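# Set hose nozzle to SHOWER, lock trigger, lay it down

## Task

Lift the hose nozzle and hold it aloft so that only the grippers touch it. While it is aloft, rotate the spray ring on its front until the label "SHOWER" sits against the white arrow. Also pull the trigger in and push the lever on the side down so the trigger stays pulled, then keep the nozzle raised for a short while more. Afterwards set the nozzle down lying on its side on the table, trigger still locked. If at any moment the nozzle contacts something other than the grippers while the ring sits between detents or the lock is half engaged, that step must be redone in the air: the ring turn starting again from its original label, the lock starting again with the lever upright. Anything that stays correct only because the robot is holding it at the end does not count.

## Robot and tools

Robot: two arms, left_arm and right_arm, each ending in a parallel gripper. These are just names; left_arm sits on the +y side. Each arm has six joints (waist, shoulder, elbow, forearm roll, wrist pitch, wrist roll) with set ranges and load limits.

Frame: a single scene frame. Origin is on the table surface midway between the arms, +z is up, +x reaches out over the table, +y is toward left_arm. Positions are in metres, orientations are unit quaternions written w first (qw, qx, qy, qz). Reported hand positions can be a little off, more so far from the base.

Gripper geometry: fingers extend along the gripper's own +z and close along its y axis. The reported point lies between the pads when closed, roughly 2 cm short of the tips; closing pushes the tips about 10 mm farther along +z.

The 16-number row (used by both motion tools): eight numbers for left_arm then eight for right_arm, each block being x, y, z, qw, qx, qy, qz, opening. x, y, z and the quaternion are an absolute target pose for that gripper in the scene frame, not an offset. Opening runs from -1 (shut) to +1 (wide, 0.084 m). Both blocks are always required, even if one arm should stay still; for a still arm, repeat its last reported position and the same quaternion you last sent, plus its intended opening.

execute_actions(actions): a list of actions; each action is a list of 1 to 15 rows, each row applied for one 1/30 s step. Fewer than 15 rows means the last row is held for the remaining steps. An empty list just reports state and images. Each step, the commanded pose is clipped to at most 70 mm and 16 degrees from the measured pose, so big jumps take several actions. Any target more than 0.6 m from the gripper's start-of-action position along any of its own axes gets that action rejected for both arms; if the first action fails this (against the last reported state) or anything is malformed, nothing runs.

move(target, speed, blocking): target is one 16-number row as above. Each gripper follows a straight line to its pose; both finish together, lasting 0.5 to 10 s (cut off at 10 s). speed is m/s, 0.002 to 0.5, default 0.25; rotation is capped at twice that in rad/s. Openings are applied at the start. Paths do not avoid obstacles or the other arm, and grippers can lag, wander or overshoot speed, especially near full reach. Faster moves and targets set deeper past a contact push harder. With blocking=false the result arrives after 0.5 s while motion continues; until a result shows it ended, use wait or stop before sending anything else.

wait(seconds): 0 to 10 s; arms hold their last command, a running move continues and the wait may end early when it does.

stop(): brakes a running move; needs braking distance; fingers keep moving.

zoom_image(camera, region): camera is cam_high, cam_low, cam_left_wrist or cam_right_wrist; region is [x0, y0, x1, y1] in pixels of that camera's latest image (all 672x504, origin top-left), at most 504x504.

finished_scene(scene): ends the current scene by its number; irreversible. The goal must already hold and keep holding without the robot.

Reading results: each arm's line gives position, quaternion and linear/angular velocity. grip_measured is the actual finger opening on the command scale. "Hand target" is the pose the controller is currently steering toward. A "pose unreachable" line means a clearance check altered or stopped that arm's command. A move adds a "move:" line: done, off_target, moving, held or fault, plus limits (paced = pose was clipped; held = some steps were blocked, after which the arm may jump fast), and distances to the pose. Joint torques are raw and noisy. Camera calibration is given for orientation; real cameras may differ slightly.

Gripping: to hold something keep the command clearly under grip_measured; the gap sets squeeze force (about 24 N per pad maximum for items up to ~6 cm). Closing fast can over-squeeze and bounce open.

Things to avoid: dropping the nozzle or letting it touch the table or anything besides the grippers while the ring or lock is mid-travel; knocking or placing anything off the table (that fails the task); arms colliding or pressing each other; hard slams or pushes. Torque at a joint's load limit stops that arm, backs off, and holds it 10 s. Long heavy holding heats motors: a MOTOR HOT warning appears from 65 °C, and at 80 °C the arm is braked until cool (OVER-TEMPERATURE FAULT). Loose objects may occasionally get a small nudge from outside.

Suggested order: grasp and lift the nozzle with one arm, use the other gripper to rotate the ring click by click to SHOWER, squeeze the trigger and push the side lever down, hold briefly, then lower the nozzle onto its side and release.

Each tool is called after "Emit:" as name([rows], argument=value, ...), one row to a line, values as JSON.

## Session

Emit:
execute_actions(actions=[])

Scene clock: 0.00 s.
left_arm: end_effector_position=(+0.3859, +0.1544, +0.3719) grip_measured=+1.00 end_effector_quat_wxyz=(-0.259, -0.403, +0.860, -0.177) end_effector_velocity=(+0.000, +0.000, -0.000) end_effector_angular_velocity=(-0.000, -0.000, +0.001) | right_arm: end_effector_position=(+0.2799, -0.7507, +0.3955) grip_measured=+1.00 end_effector_quat_wxyz=(-0.065, +0.957, +0.199, -0.201) end_effector_velocity=(-0.000, +0.000, +0.000) end_effector_angular_velocity=(-0.000, -0.000, +0.000)
Joint positions: left_arm=[-0.306  0.208 -1.706 -0.61   1.694  2.026  0.084] | right_arm=[-0.673  0.444 -2.214 -0.332  2.06  -1.404  0.084]
Joint velocities: left_arm=[ 0.001 -0.     0.    -0.    -0.     0.    -0.   ] | right_arm=[ 0.    -0.001  0.    -0.     0.    -0.    -0.   ]
Joint torques (N m, as the arm reports them, + toward a larger angle): no reading
Motor temperatures (°C, as the motors report them): left_arm=[34 33 35 38 38 37] | right_arm=[34 34 35 31 36 36]
Hand target (left_arm): +0.386, +0.154, +0.372; -0.259, -0.403, +0.860, -0.177
Hand target (right_arm): +0.280, -0.751, +0.395; -0.065, +0.957, +0.199, -0.201

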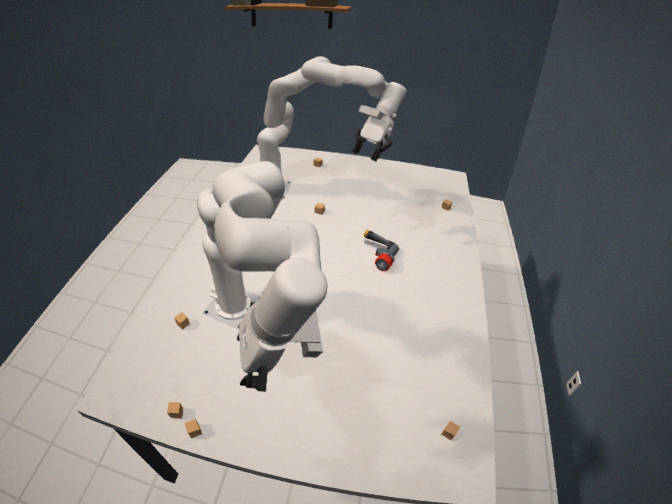

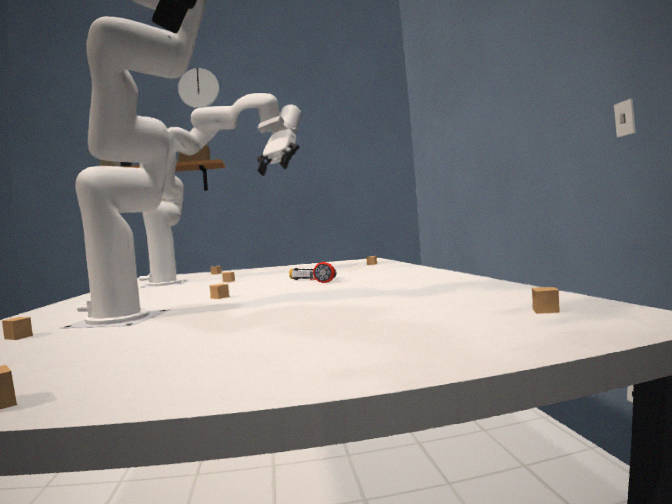

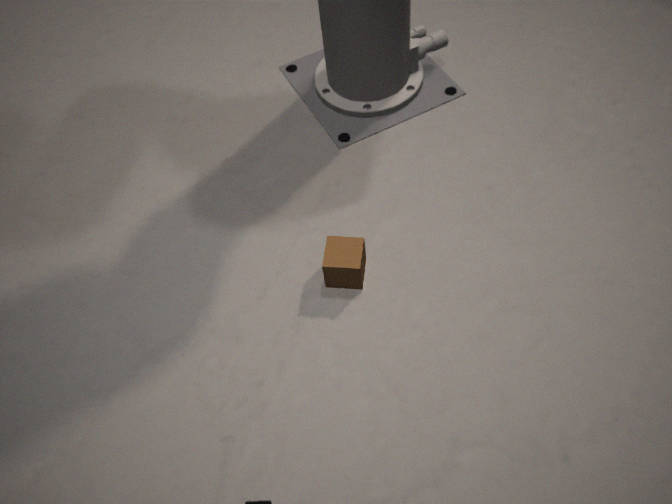

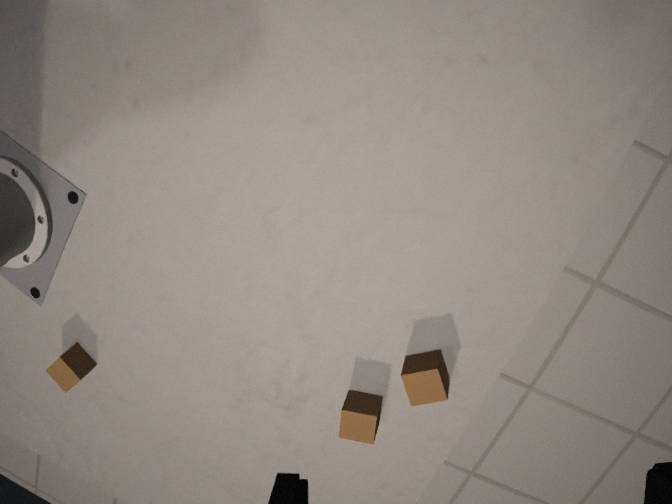

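Emit:
zoom_image(camera="cam_high", region=[340, 210, 420, 290])

Emit:
zoom_image(camera="cam_low", region=[275, 245, 355, 305])

Region (340, 210, 420, 290) of cam_high's 672x504 image, scaled by 6.300, with more detail than that image has.

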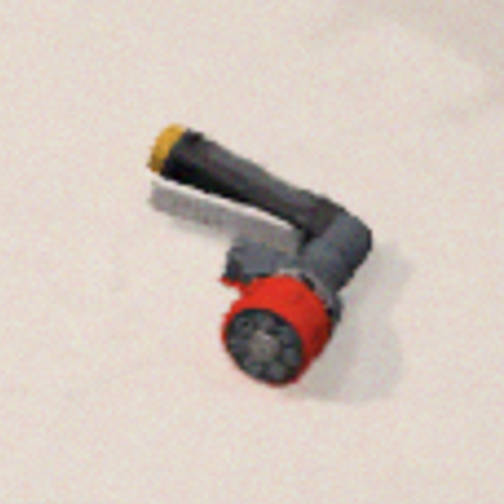

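Region (275, 245, 355, 305) of cam_low's 672x504 image, scaled by 6.300, with more detail than that image has; it fills the top 378 rows of this view, and the rest is white.

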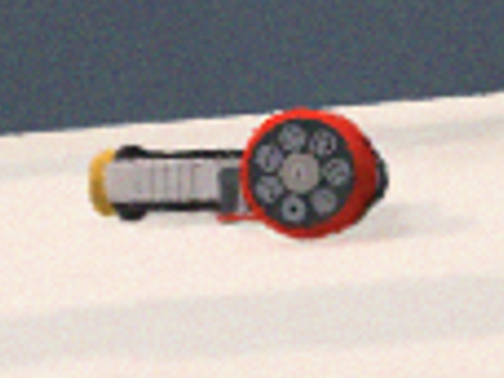

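Emit:
move(target=[0.53,0.0,0.25,0,0,1,0,1, 0.2799,-0.7507,0.3955,-0.065,0.957,0.199,-0.201,1])

Scene clock: 5.40 s.
left_arm: end_effector_position=(+0.5293, +0.0001, +0.2509) grip_measured=+1.00 end_effector_quat_wxyz=(+0.060, +0.001, +0.997, -0.043) end_effector_velocity=(+0.000, -0.002, -0.003) end_effector_angular_velocity=(+0.007, -0.006, -0.009) | right_arm: end_effector_position=(+0.2799, -0.7507, +0.3955) grip_measured=+1.00 end_effector_quat_wxyz=(-0.065, +0.957, +0.199, -0.201) end_effector_velocity=(-0.000, +0.000, -0.000) end_effector_angular_velocity=(+0.001, +0.000, +0.000)
Joint positions: left_arm=[-0.688  1.012 -2.697 -0.003  1.538  2.536  0.084] | right_arm=[-0.673  0.445 -2.214 -0.332  2.06  -1.403  0.084]
Joint velocities: left_arm=[-0.004  0.004  0.002  0.008 -0.006  0.006 -0.   ] | right_arm=[-0.    -0.001  0.001  0.     0.    -0.    -0.   ]
Joint torques (N m, as the arm reports them, + toward a larger angle): left_arm=[  1.79 -36.34 -11.64  -0.34  -1.45  -0.41] | right_arm=[ -2.21 -34.93 -21.41  -1.8   -1.41  -0.3 ]
Motor temperatures (°C, as the motors report them): left_arm=[34 34 36 38 38 37] | right_arm=[34 35 37 31 36 36]
Hand target (left_arm): +0.529, -0.000, +0.251; +0.060, +0.001, +0.997, -0.043
Hand target (right_arm): +0.280, -0.751, +0.396; -0.065, +0.957, +0.199, -0.201
Off the commanded pose (left_arm): 0.001 m, 8 deg.
Off the commanded pose (right_arm): 0.000 m, 0 deg.
elbow stopped short (left arm): the move would have taken joint 3 (elbow) straighter than the controller allows; a more bent joint 3 avoids this.
move: off_target (left_arm)
camera_calibration (this result's frames):
cam_left_wrist: T_world_to_cam=[[0.0228339, 0.997517, -0.0666163, 0.0329938], [0.992314, -0.0145081, 0.122888, -0.487179], [0.121616, -0.0689103, -0.990182, 0.316141], [0, 0, 0, 1]] pos_world=[0.444233, -0.0181946, 0.375103]
cam_right_wrist: T_world_to_cam=[[0.356346, -0.907362, -0.222961, -0.655307], [-0.842071, -0.415278, 0.344181, -0.140129], [-0.404888, 0.0651011, -0.912046, 0.651991], [0, 0, 0, 1]] pos_world=[0.379501, -0.695239, 0.496768]

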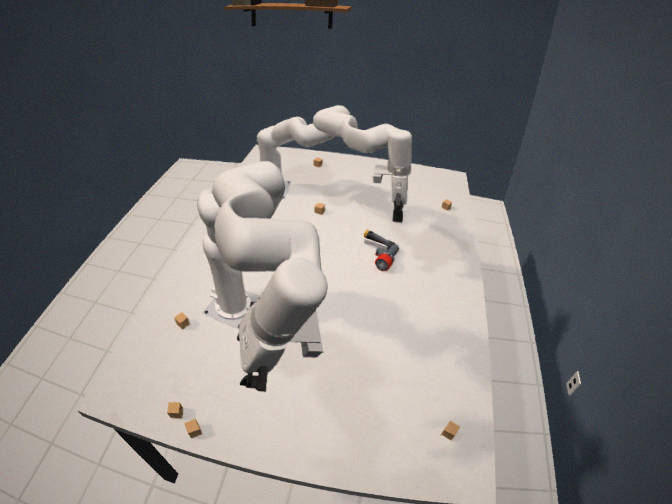

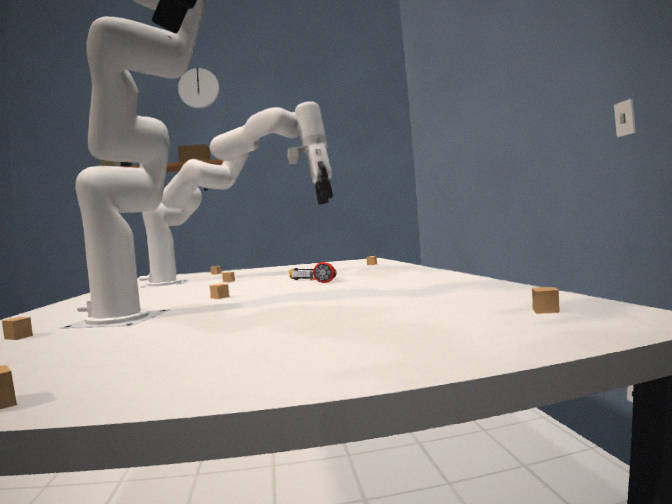

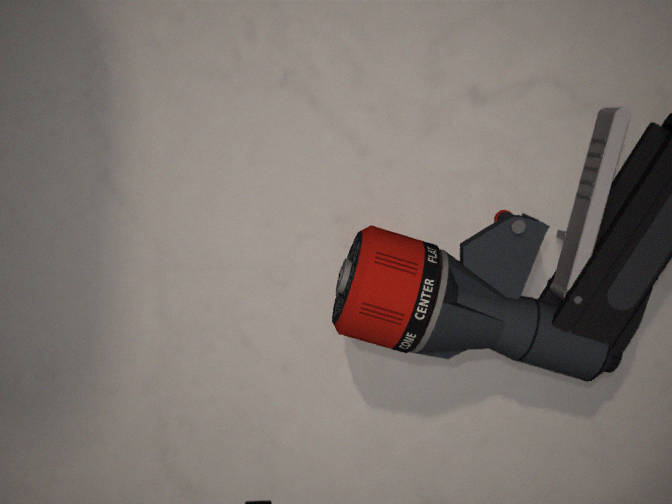

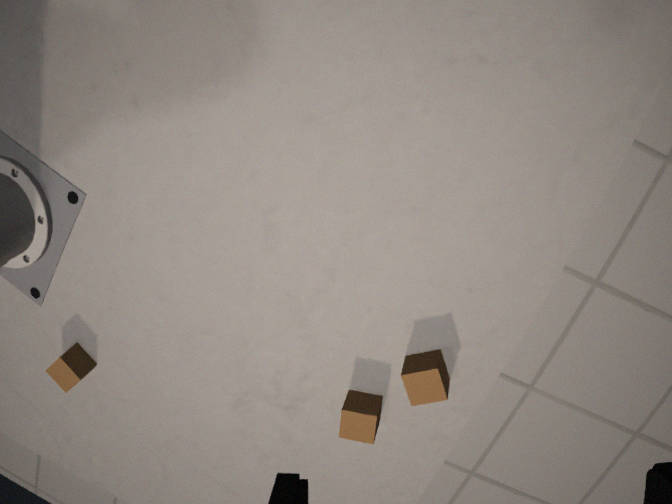

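Emit:
move(target=[0.51,0.07,0.2,0,0.216,0.976,0,1, 0.25,-0.45,0.3,0,1,0,0,1])

Scene clock: 8.47 s.
left_arm: end_effector_position=(+0.5101, +0.0700, +0.1997) grip_measured=+1.00 end_effector_quat_wxyz=(-0.000, +0.216, +0.976, +0.000) end_effector_velocity=(+0.000, +0.000, -0.000) end_effector_angular_velocity=(-0.002, -0.004, -0.001) | right_arm: end_effector_position=(+0.2491, -0.4506, +0.2992) grip_measured=+1.00 end_effector_quat_wxyz=(-0.000, +1.000, +0.000, -0.000) end_effector_velocity=(-0.001, +0.002, -0.001) end_effector_angular_velocity=(-0.010, -0.001, -0.004)
Joint positions: left_arm=[-0.619  0.745 -2.126 -0.     1.381  3.04   0.084] | right_arm=[-0.335 -0.817 -0.674  0.     1.492 -0.542  0.084]
Joint velocities: left_arm=[ 0.    -0.008  0.014  0.    -0.011  0.002 -0.   ] | right_arm=[ 0.014 -0.014  0.01  -0.008 -0.002  0.019 -0.   ]
Joint torques (N m, as the arm reports them, + toward a larger angle): left_arm=[  1.63 -34.42 -12.25  -0.41  -1.23  -0.35] | right_arm=[ -2.38  -4.68 -25.05  -0.63  -2.36  -0.28]
Motor temperatures (°C, as the motors report them): left_arm=[34 34 37 38 39 37] | right_arm=[34 35 37 31 36 36]
Hand target (left_arm): +0.510, +0.070, +0.200; -0.000, +0.216, +0.976, -0.000
Hand target (right_arm): +0.249, -0.450, +0.299; +0.000, +1.000, +0.000, +0.000
Off the commanded pose (left_arm): 0.000 m, 0 deg.
Off the commanded pose (right_arm): 0.001 m, 0 deg.
move: done
camera_calibration (this result's frames):
cam_left_wrist: T_world_to_cam=[[0.438784, 0.898427, 0.0172411, -0.261647], [0.898546, -0.438876, 0.00175555, -0.359074], [0.00914393, 0.0147216, -0.99985, 0.326057], [0, 0, 0, 1]] pos_world=[0.434469, 0.072682, 0.331149]
cam_right_wrist: T_world_to_cam=[[0.0104082, -0.999798, -0.0171749, -0.41051], [-0.999856, -0.0101754, -0.0135905, 0.320613], [0.013413, 0.0173139, -0.99976, 0.432628], [0, 0, 0, 1]] pos_world=[0.319037, -0.414655, 0.429831]

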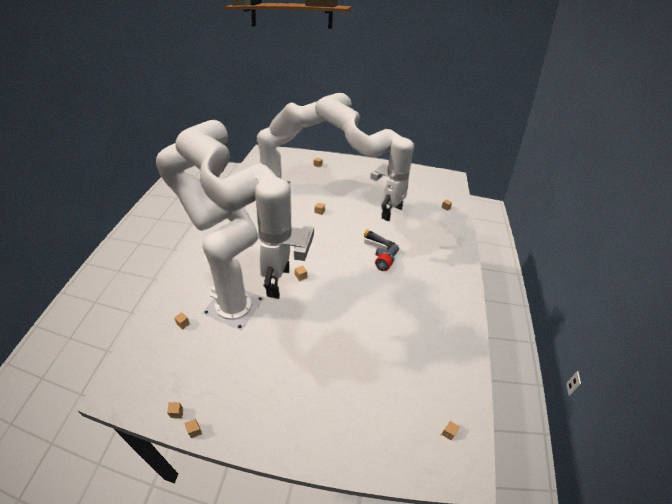

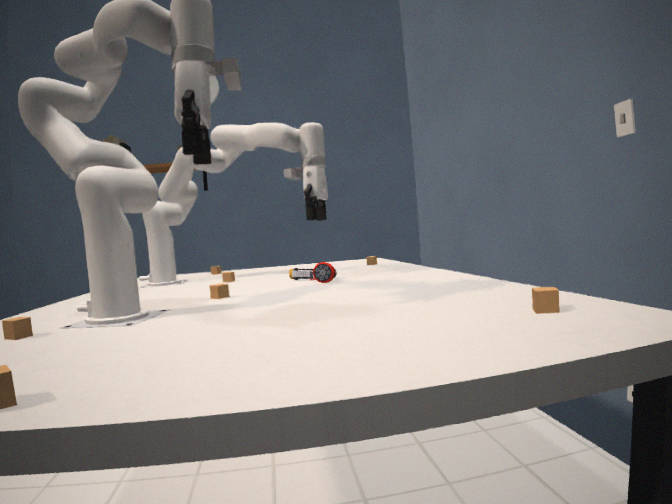

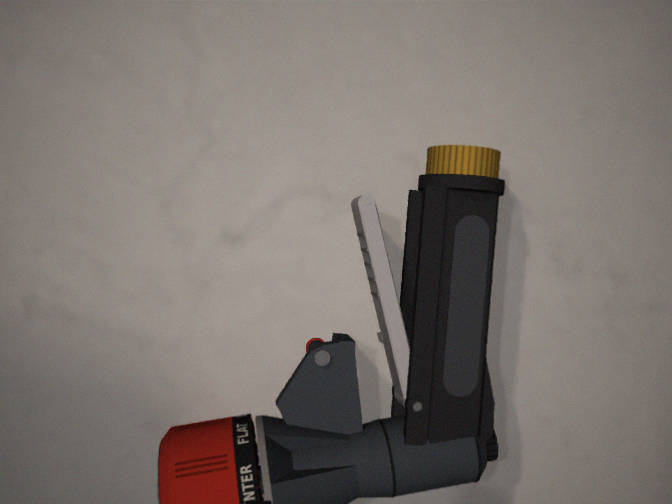

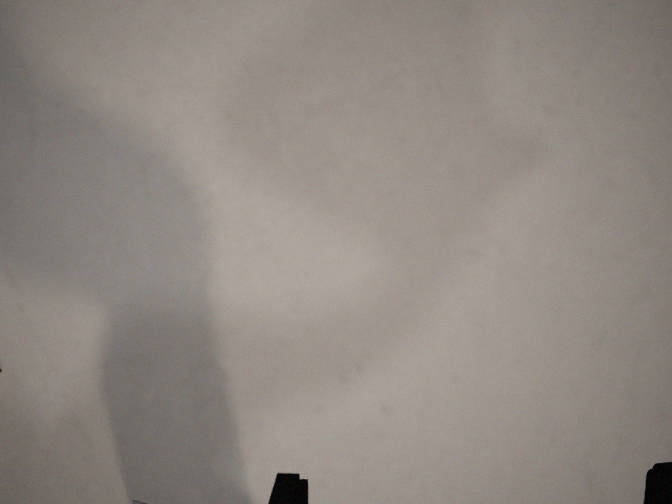

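Emit:
move(target=[0.47,0.10,0.15,0,-0.5,0.866,0,1, 0.25,-0.45,0.3,0,1,0,0,1], speed=0.5)

Emit:
move(target=[0.45,0.117,0.09,0,-0.968,0.25,0,1, 0.25,-0.45,0.3,0,1,0,0,1], speed=0.5)

Emit:
move(target=[0.45,0.117,0.026,0,-0.968,0.25,0,1, 0.25,-0.45,0.3,0,1,0,0,1], speed=0.06)

Emit:
zoom_image(camera="cam_high", region=[330, 190, 430, 290])

Scene clock: 12.67 s.
left_arm: end_effector_position=(+0.4701, +0.1000, +0.1499) grip_measured=+1.00 end_effector_quat_wxyz=(-0.000, -0.500, +0.866, +0.000) end_effector_velocity=(-0.000, +0.000, -0.001) end_effector_angular_velocity=(+0.001, -0.004, +0.011) | right_arm: end_effector_position=(+0.2500, -0.4500, +0.3000) grip_measured=+1.00 end_effector_quat_wxyz=(-0.000, +1.000, -0.000, +0.000) end_effector_velocity=(+0.000, +0.000, +0.000) end_effector_angular_velocity=(+0.000, -0.000, -0.000)
Joint positions: left_arm=[-0.61   0.539 -1.651 -0.     1.112  1.568  0.084] | right_arm=[-0.331 -0.815 -0.677  0.     1.493 -0.537  0.084]
Joint velocities: left_arm=[-0.001 -0.004  0.008  0.004 -0.007 -0.013 -0.   ] | right_arm=[-0. -0.  0.  0. -0.  0. -0.]
Joint torques (N m, as the arm reports them, + toward a larger angle): left_arm=[  1.73 -31.2  -12.19  -0.42  -1.29  -0.47] | right_arm=[ -2.57  -5.18 -24.42  -0.7   -2.26  -0.2 ]
Motor temperatures (°C, as the motors report them): left_arm=[34 34 37 38 39 37] | right_arm=[34 35 38 31 36 36]
Hand target (left_arm): +0.470, +0.100, +0.150; +0.000, -0.500, +0.866, +0.000
Hand target (right_arm): +0.250, -0.450, +0.300; -0.000, +1.000, -0.000, +0.000
Off the commanded pose (left_arm): 0.000 m, 0 deg.
Off the commanded pose (right_arm): 0.000 m, 0 deg.
move: done
camera_calibration (this result's frames):
cam_left_wrist: T_world_to_cam=[[-0.855868, 0.516898, 0.0175201, 0.37652], [0.517005, 0.85598, 0.00195412, -0.260004], [-0.0139868, 0.0107304, -0.999845, 0.287463], [0, 0, 0, 1]] pos_world=[0.460696, 0.0248509, 0.28133]
cam_right_wrist: T_world_to_cam=[[0.0100522, -0.999814, -0.0164736, -0.410075], [-0.999856, -0.00982505, -0.0138103, 0.32173], [0.0136459, 0.01661, -0.999769, 0.433072], [0, 0, 0, 1]] pos_world=[0.319896, -0.414031, 0.430659]

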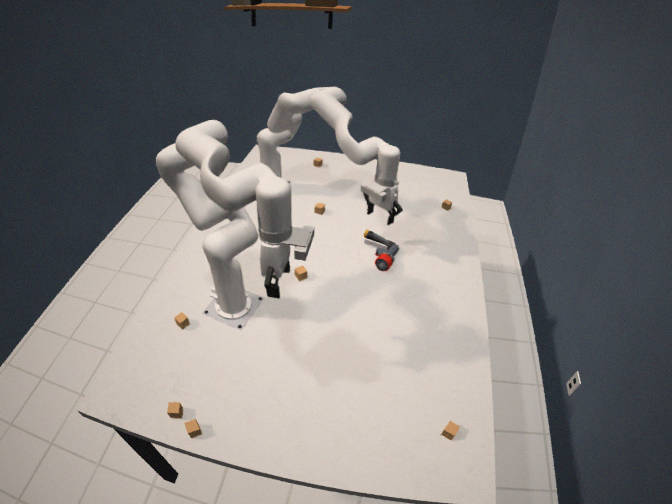

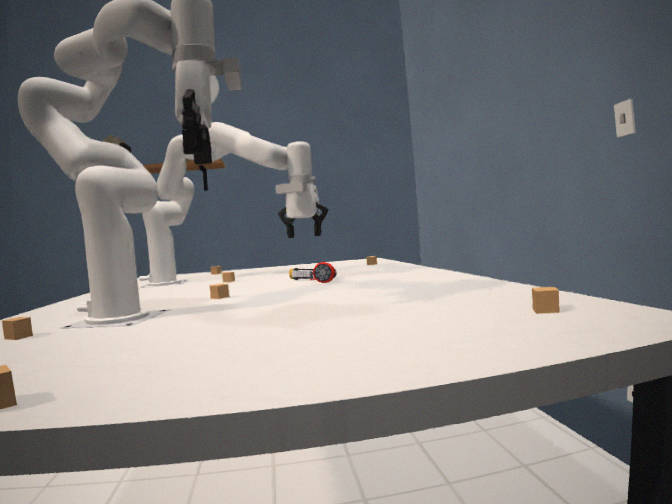

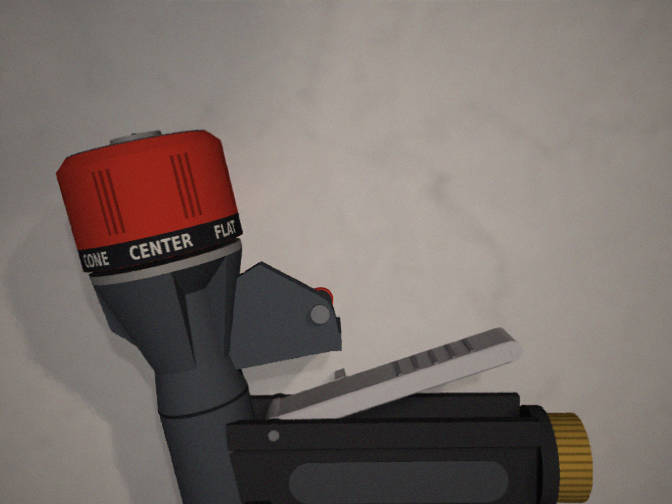

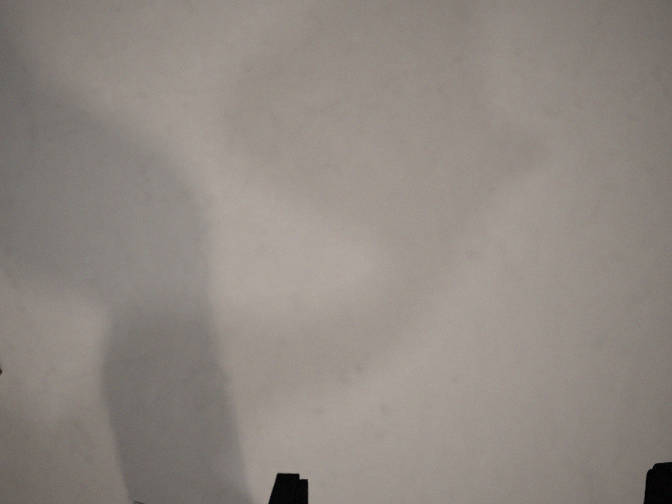

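Scene clock: 14.93 s.
left_arm: end_effector_position=(+0.4501, +0.1170, +0.0901) grip_measured=+1.00 end_effector_quat_wxyz=(+0.000, +0.968, -0.251, -0.000) end_effector_velocity=(-0.000, +0.000, -0.001) end_effector_angular_velocity=(+0.004, -0.002, +0.010) | right_arm: end_effector_position=(+0.2500, -0.4500, +0.3000) grip_measured=+1.00 end_effector_quat_wxyz=(+0.000, +1.000, +0.000, -0.000) end_effector_velocity=(+0.000, -0.000, +0.001) end_effector_angular_velocity=(-0.000, -0.001, +0.000)
Joint positions: left_arm=[-0.602  0.521 -1.442 -0.001  0.921 -0.013  0.084] | right_arm=[-0.331 -0.815 -0.677  0.     1.493 -0.537  0.084]
Joint velocities: left_arm=[-0.002 -0.     0.002  0.006 -0.002 -0.015 -0.   ] | right_arm=[ 0.    -0.    -0.001  0.     0.    -0.    -0.   ]
Joint torques (N m, as the arm reports them, + toward a larger angle): left_arm=[  1.74 -30.17 -11.68  -0.35  -1.31  -0.2 ] | right_arm=[ -2.64  -4.97 -24.61  -0.64  -2.27  -0.27]
Motor temperatures (°C, as the motors report them): left_arm=[34 34 38 38 39 37] | right_arm=[34 35 39 31 36 36]
Hand target (left_arm): +0.450, +0.117, +0.090; -0.000, +0.968, -0.250, +0.000
Hand target (right_arm): +0.250, -0.450, +0.300; -0.000, +1.000, +0.000, -0.000
Off the commanded pose (left_arm): 0.000 m, 0 deg.
Off the commanded pose (right_arm): 0.000 m, 0 deg.
move: done
camera_calibration (this result's frames):
cam_left_wrist: T_world_to_cam=[[-0.501349, -0.865065, 0.0176532, 0.353758], [-0.865179, 0.501459, 0.00218205, 0.399551], [-0.01074, -0.0141792, -0.999842, 0.228585], [0, 0, 0, 1]] pos_world=[0.525494, 0.108906, 0.221432]
cam_right_wrist: T_world_to_cam=[[0.010053, -0.999814, -0.0164683, -0.41008], [-0.999856, -0.00982603, -0.0138075, 0.321733], [0.0136431, 0.0166048, -0.999769, 0.433069], [0, 0, 0, 1]] pos_world=[0.319901, -0.414033, 0.430658]

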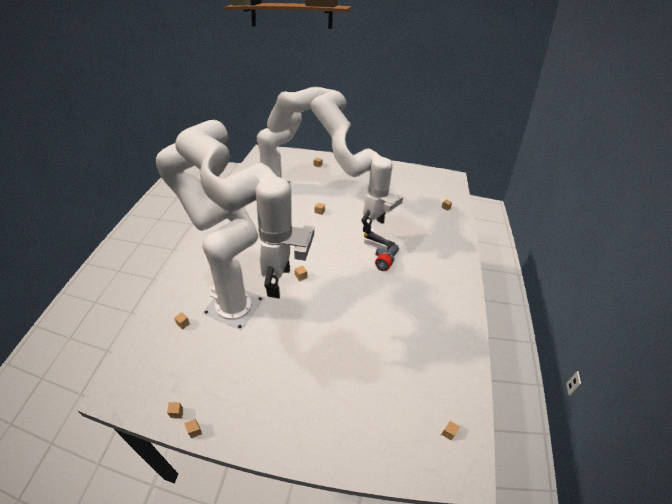

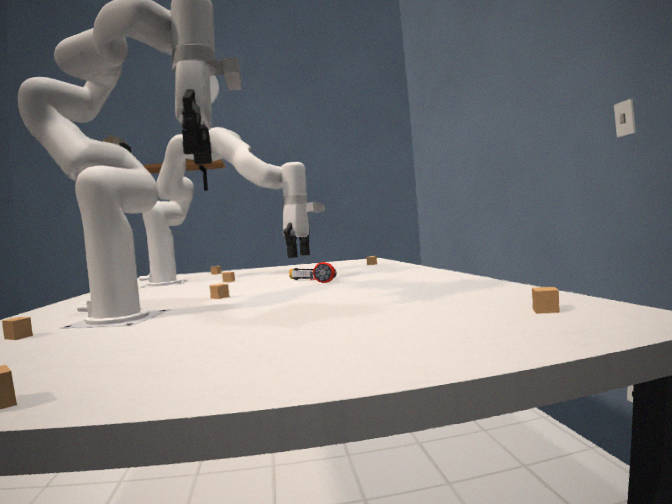

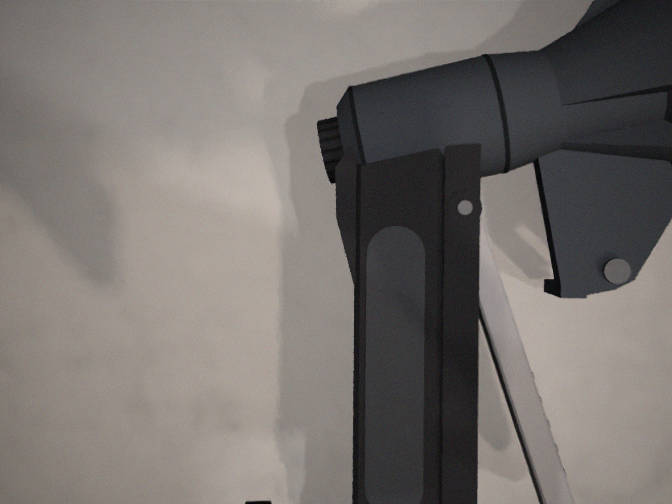

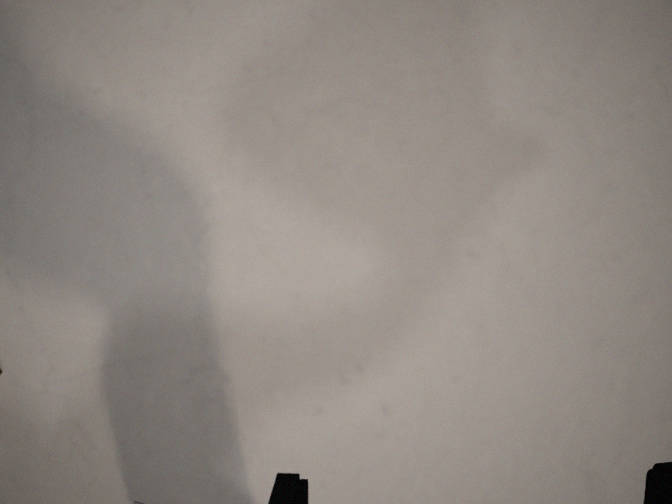

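Scene clock: 16.40 s.
left_arm: end_effector_position=(+0.4503, +0.1169, +0.0265) grip_measured=+1.00 end_effector_quat_wxyz=(+0.000, +0.968, -0.250, +0.000) end_effector_velocity=(+0.000, +0.000, -0.003) end_effector_angular_velocity=(+0.000, +0.000, -0.000) | right_arm: end_effector_position=(+0.2500, -0.4500, +0.3000) grip_measured=+1.00 end_effector_quat_wxyz=(+0.000, +1.000, +0.000, +0.000) end_effector_velocity=(+0.000, -0.000, +0.001) end_effector_angular_velocity=(-0.001, -0.002, +0.000)
Joint positions: left_arm=[-0.602  0.629 -1.414  0.     0.784 -0.015  0.084] | right_arm=[-0.331 -0.815 -0.677  0.     1.493 -0.537  0.084]
Joint velocities: left_arm=[ 0.     0.005 -0.    -0.    -0.005  0.    -0.   ] | right_arm=[ 0.    -0.001 -0.002 -0.     0.    -0.     0.   ]
Joint torques (N m, as the arm reports them, + toward a larger angle): left_arm=[  2.03 -31.16 -11.02  -0.55  -1.29  -0.42] | right_arm=[ -2.26  -4.87 -24.6   -0.68  -2.53  -0.19]
Motor temperatures (°C, as the motors report them): left_arm=[34 34 38 38 39 37] | right_arm=[34 35 39 31 36 36]
Hand target (left_arm): +0.450, +0.117, +0.026; -0.000, +0.968, -0.250, -0.000
Hand target (right_arm): +0.250, -0.450, +0.300; +0.000, +1.000, -0.000, -0.000
Off the commanded pose (left_arm): 0.001 m, 0 deg.
Off the commanded pose (right_arm): 0.000 m, 0 deg.
move: done
camera_calibration (this result's frames):
cam_left_wrist: T_world_to_cam=[[-0.500495, -0.865568, 0.0172377, 0.354539], [-0.86568, 0.500595, 0.00172615, 0.400166], [-0.0101232, -0.0140584, -0.99985, 0.164761], [0, 0, 0, 1]] pos_world=[0.525529, 0.108873, 0.157934]
cam_right_wrist: T_world_to_cam=[[0.0100529, -0.999814, -0.0164684, -0.410079], [-0.999856, -0.00982593, -0.0138077, 0.321733], [0.0136433, 0.0166048, -0.999769, 0.433069], [0, 0, 0, 1]] pos_world=[0.319901, -0.414033, 0.430658]

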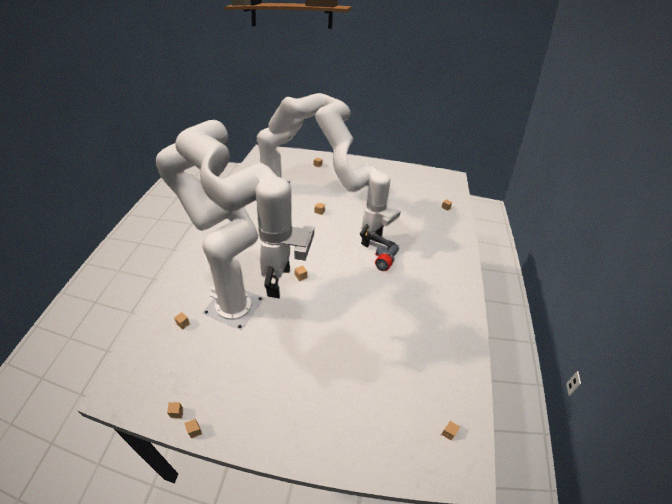

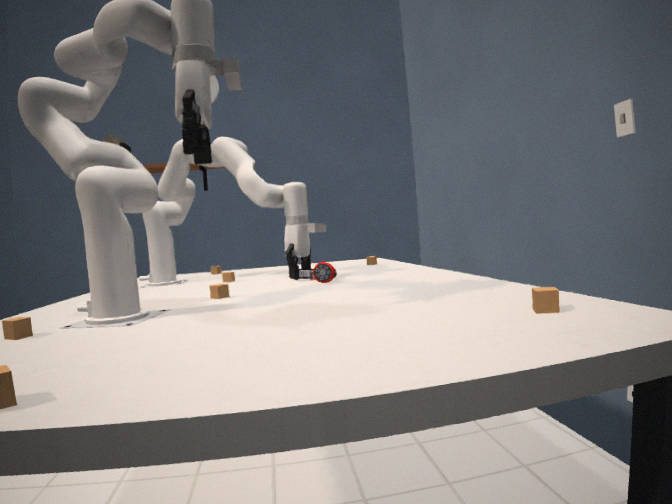

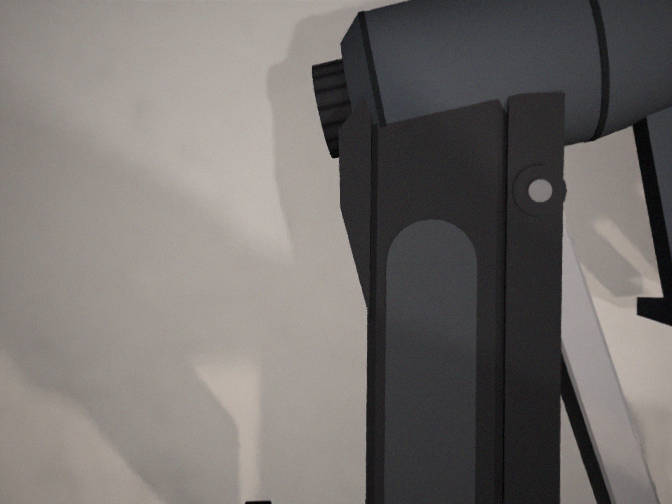

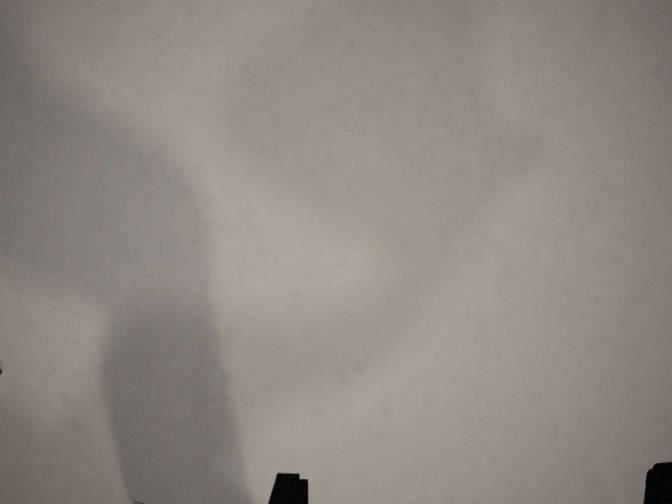

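Region (330, 190, 430, 290) of cam_high's 672x504 image, scaled by 5.040, with more detail than that image has.

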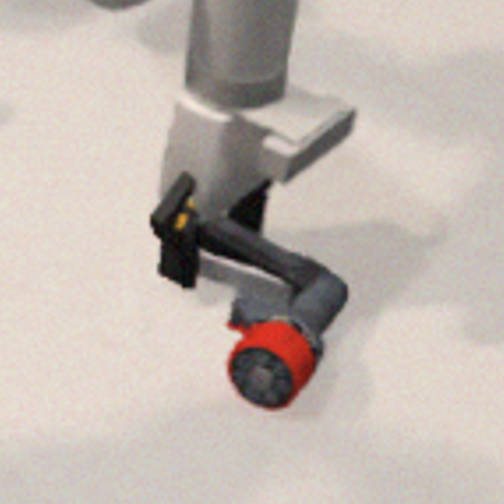

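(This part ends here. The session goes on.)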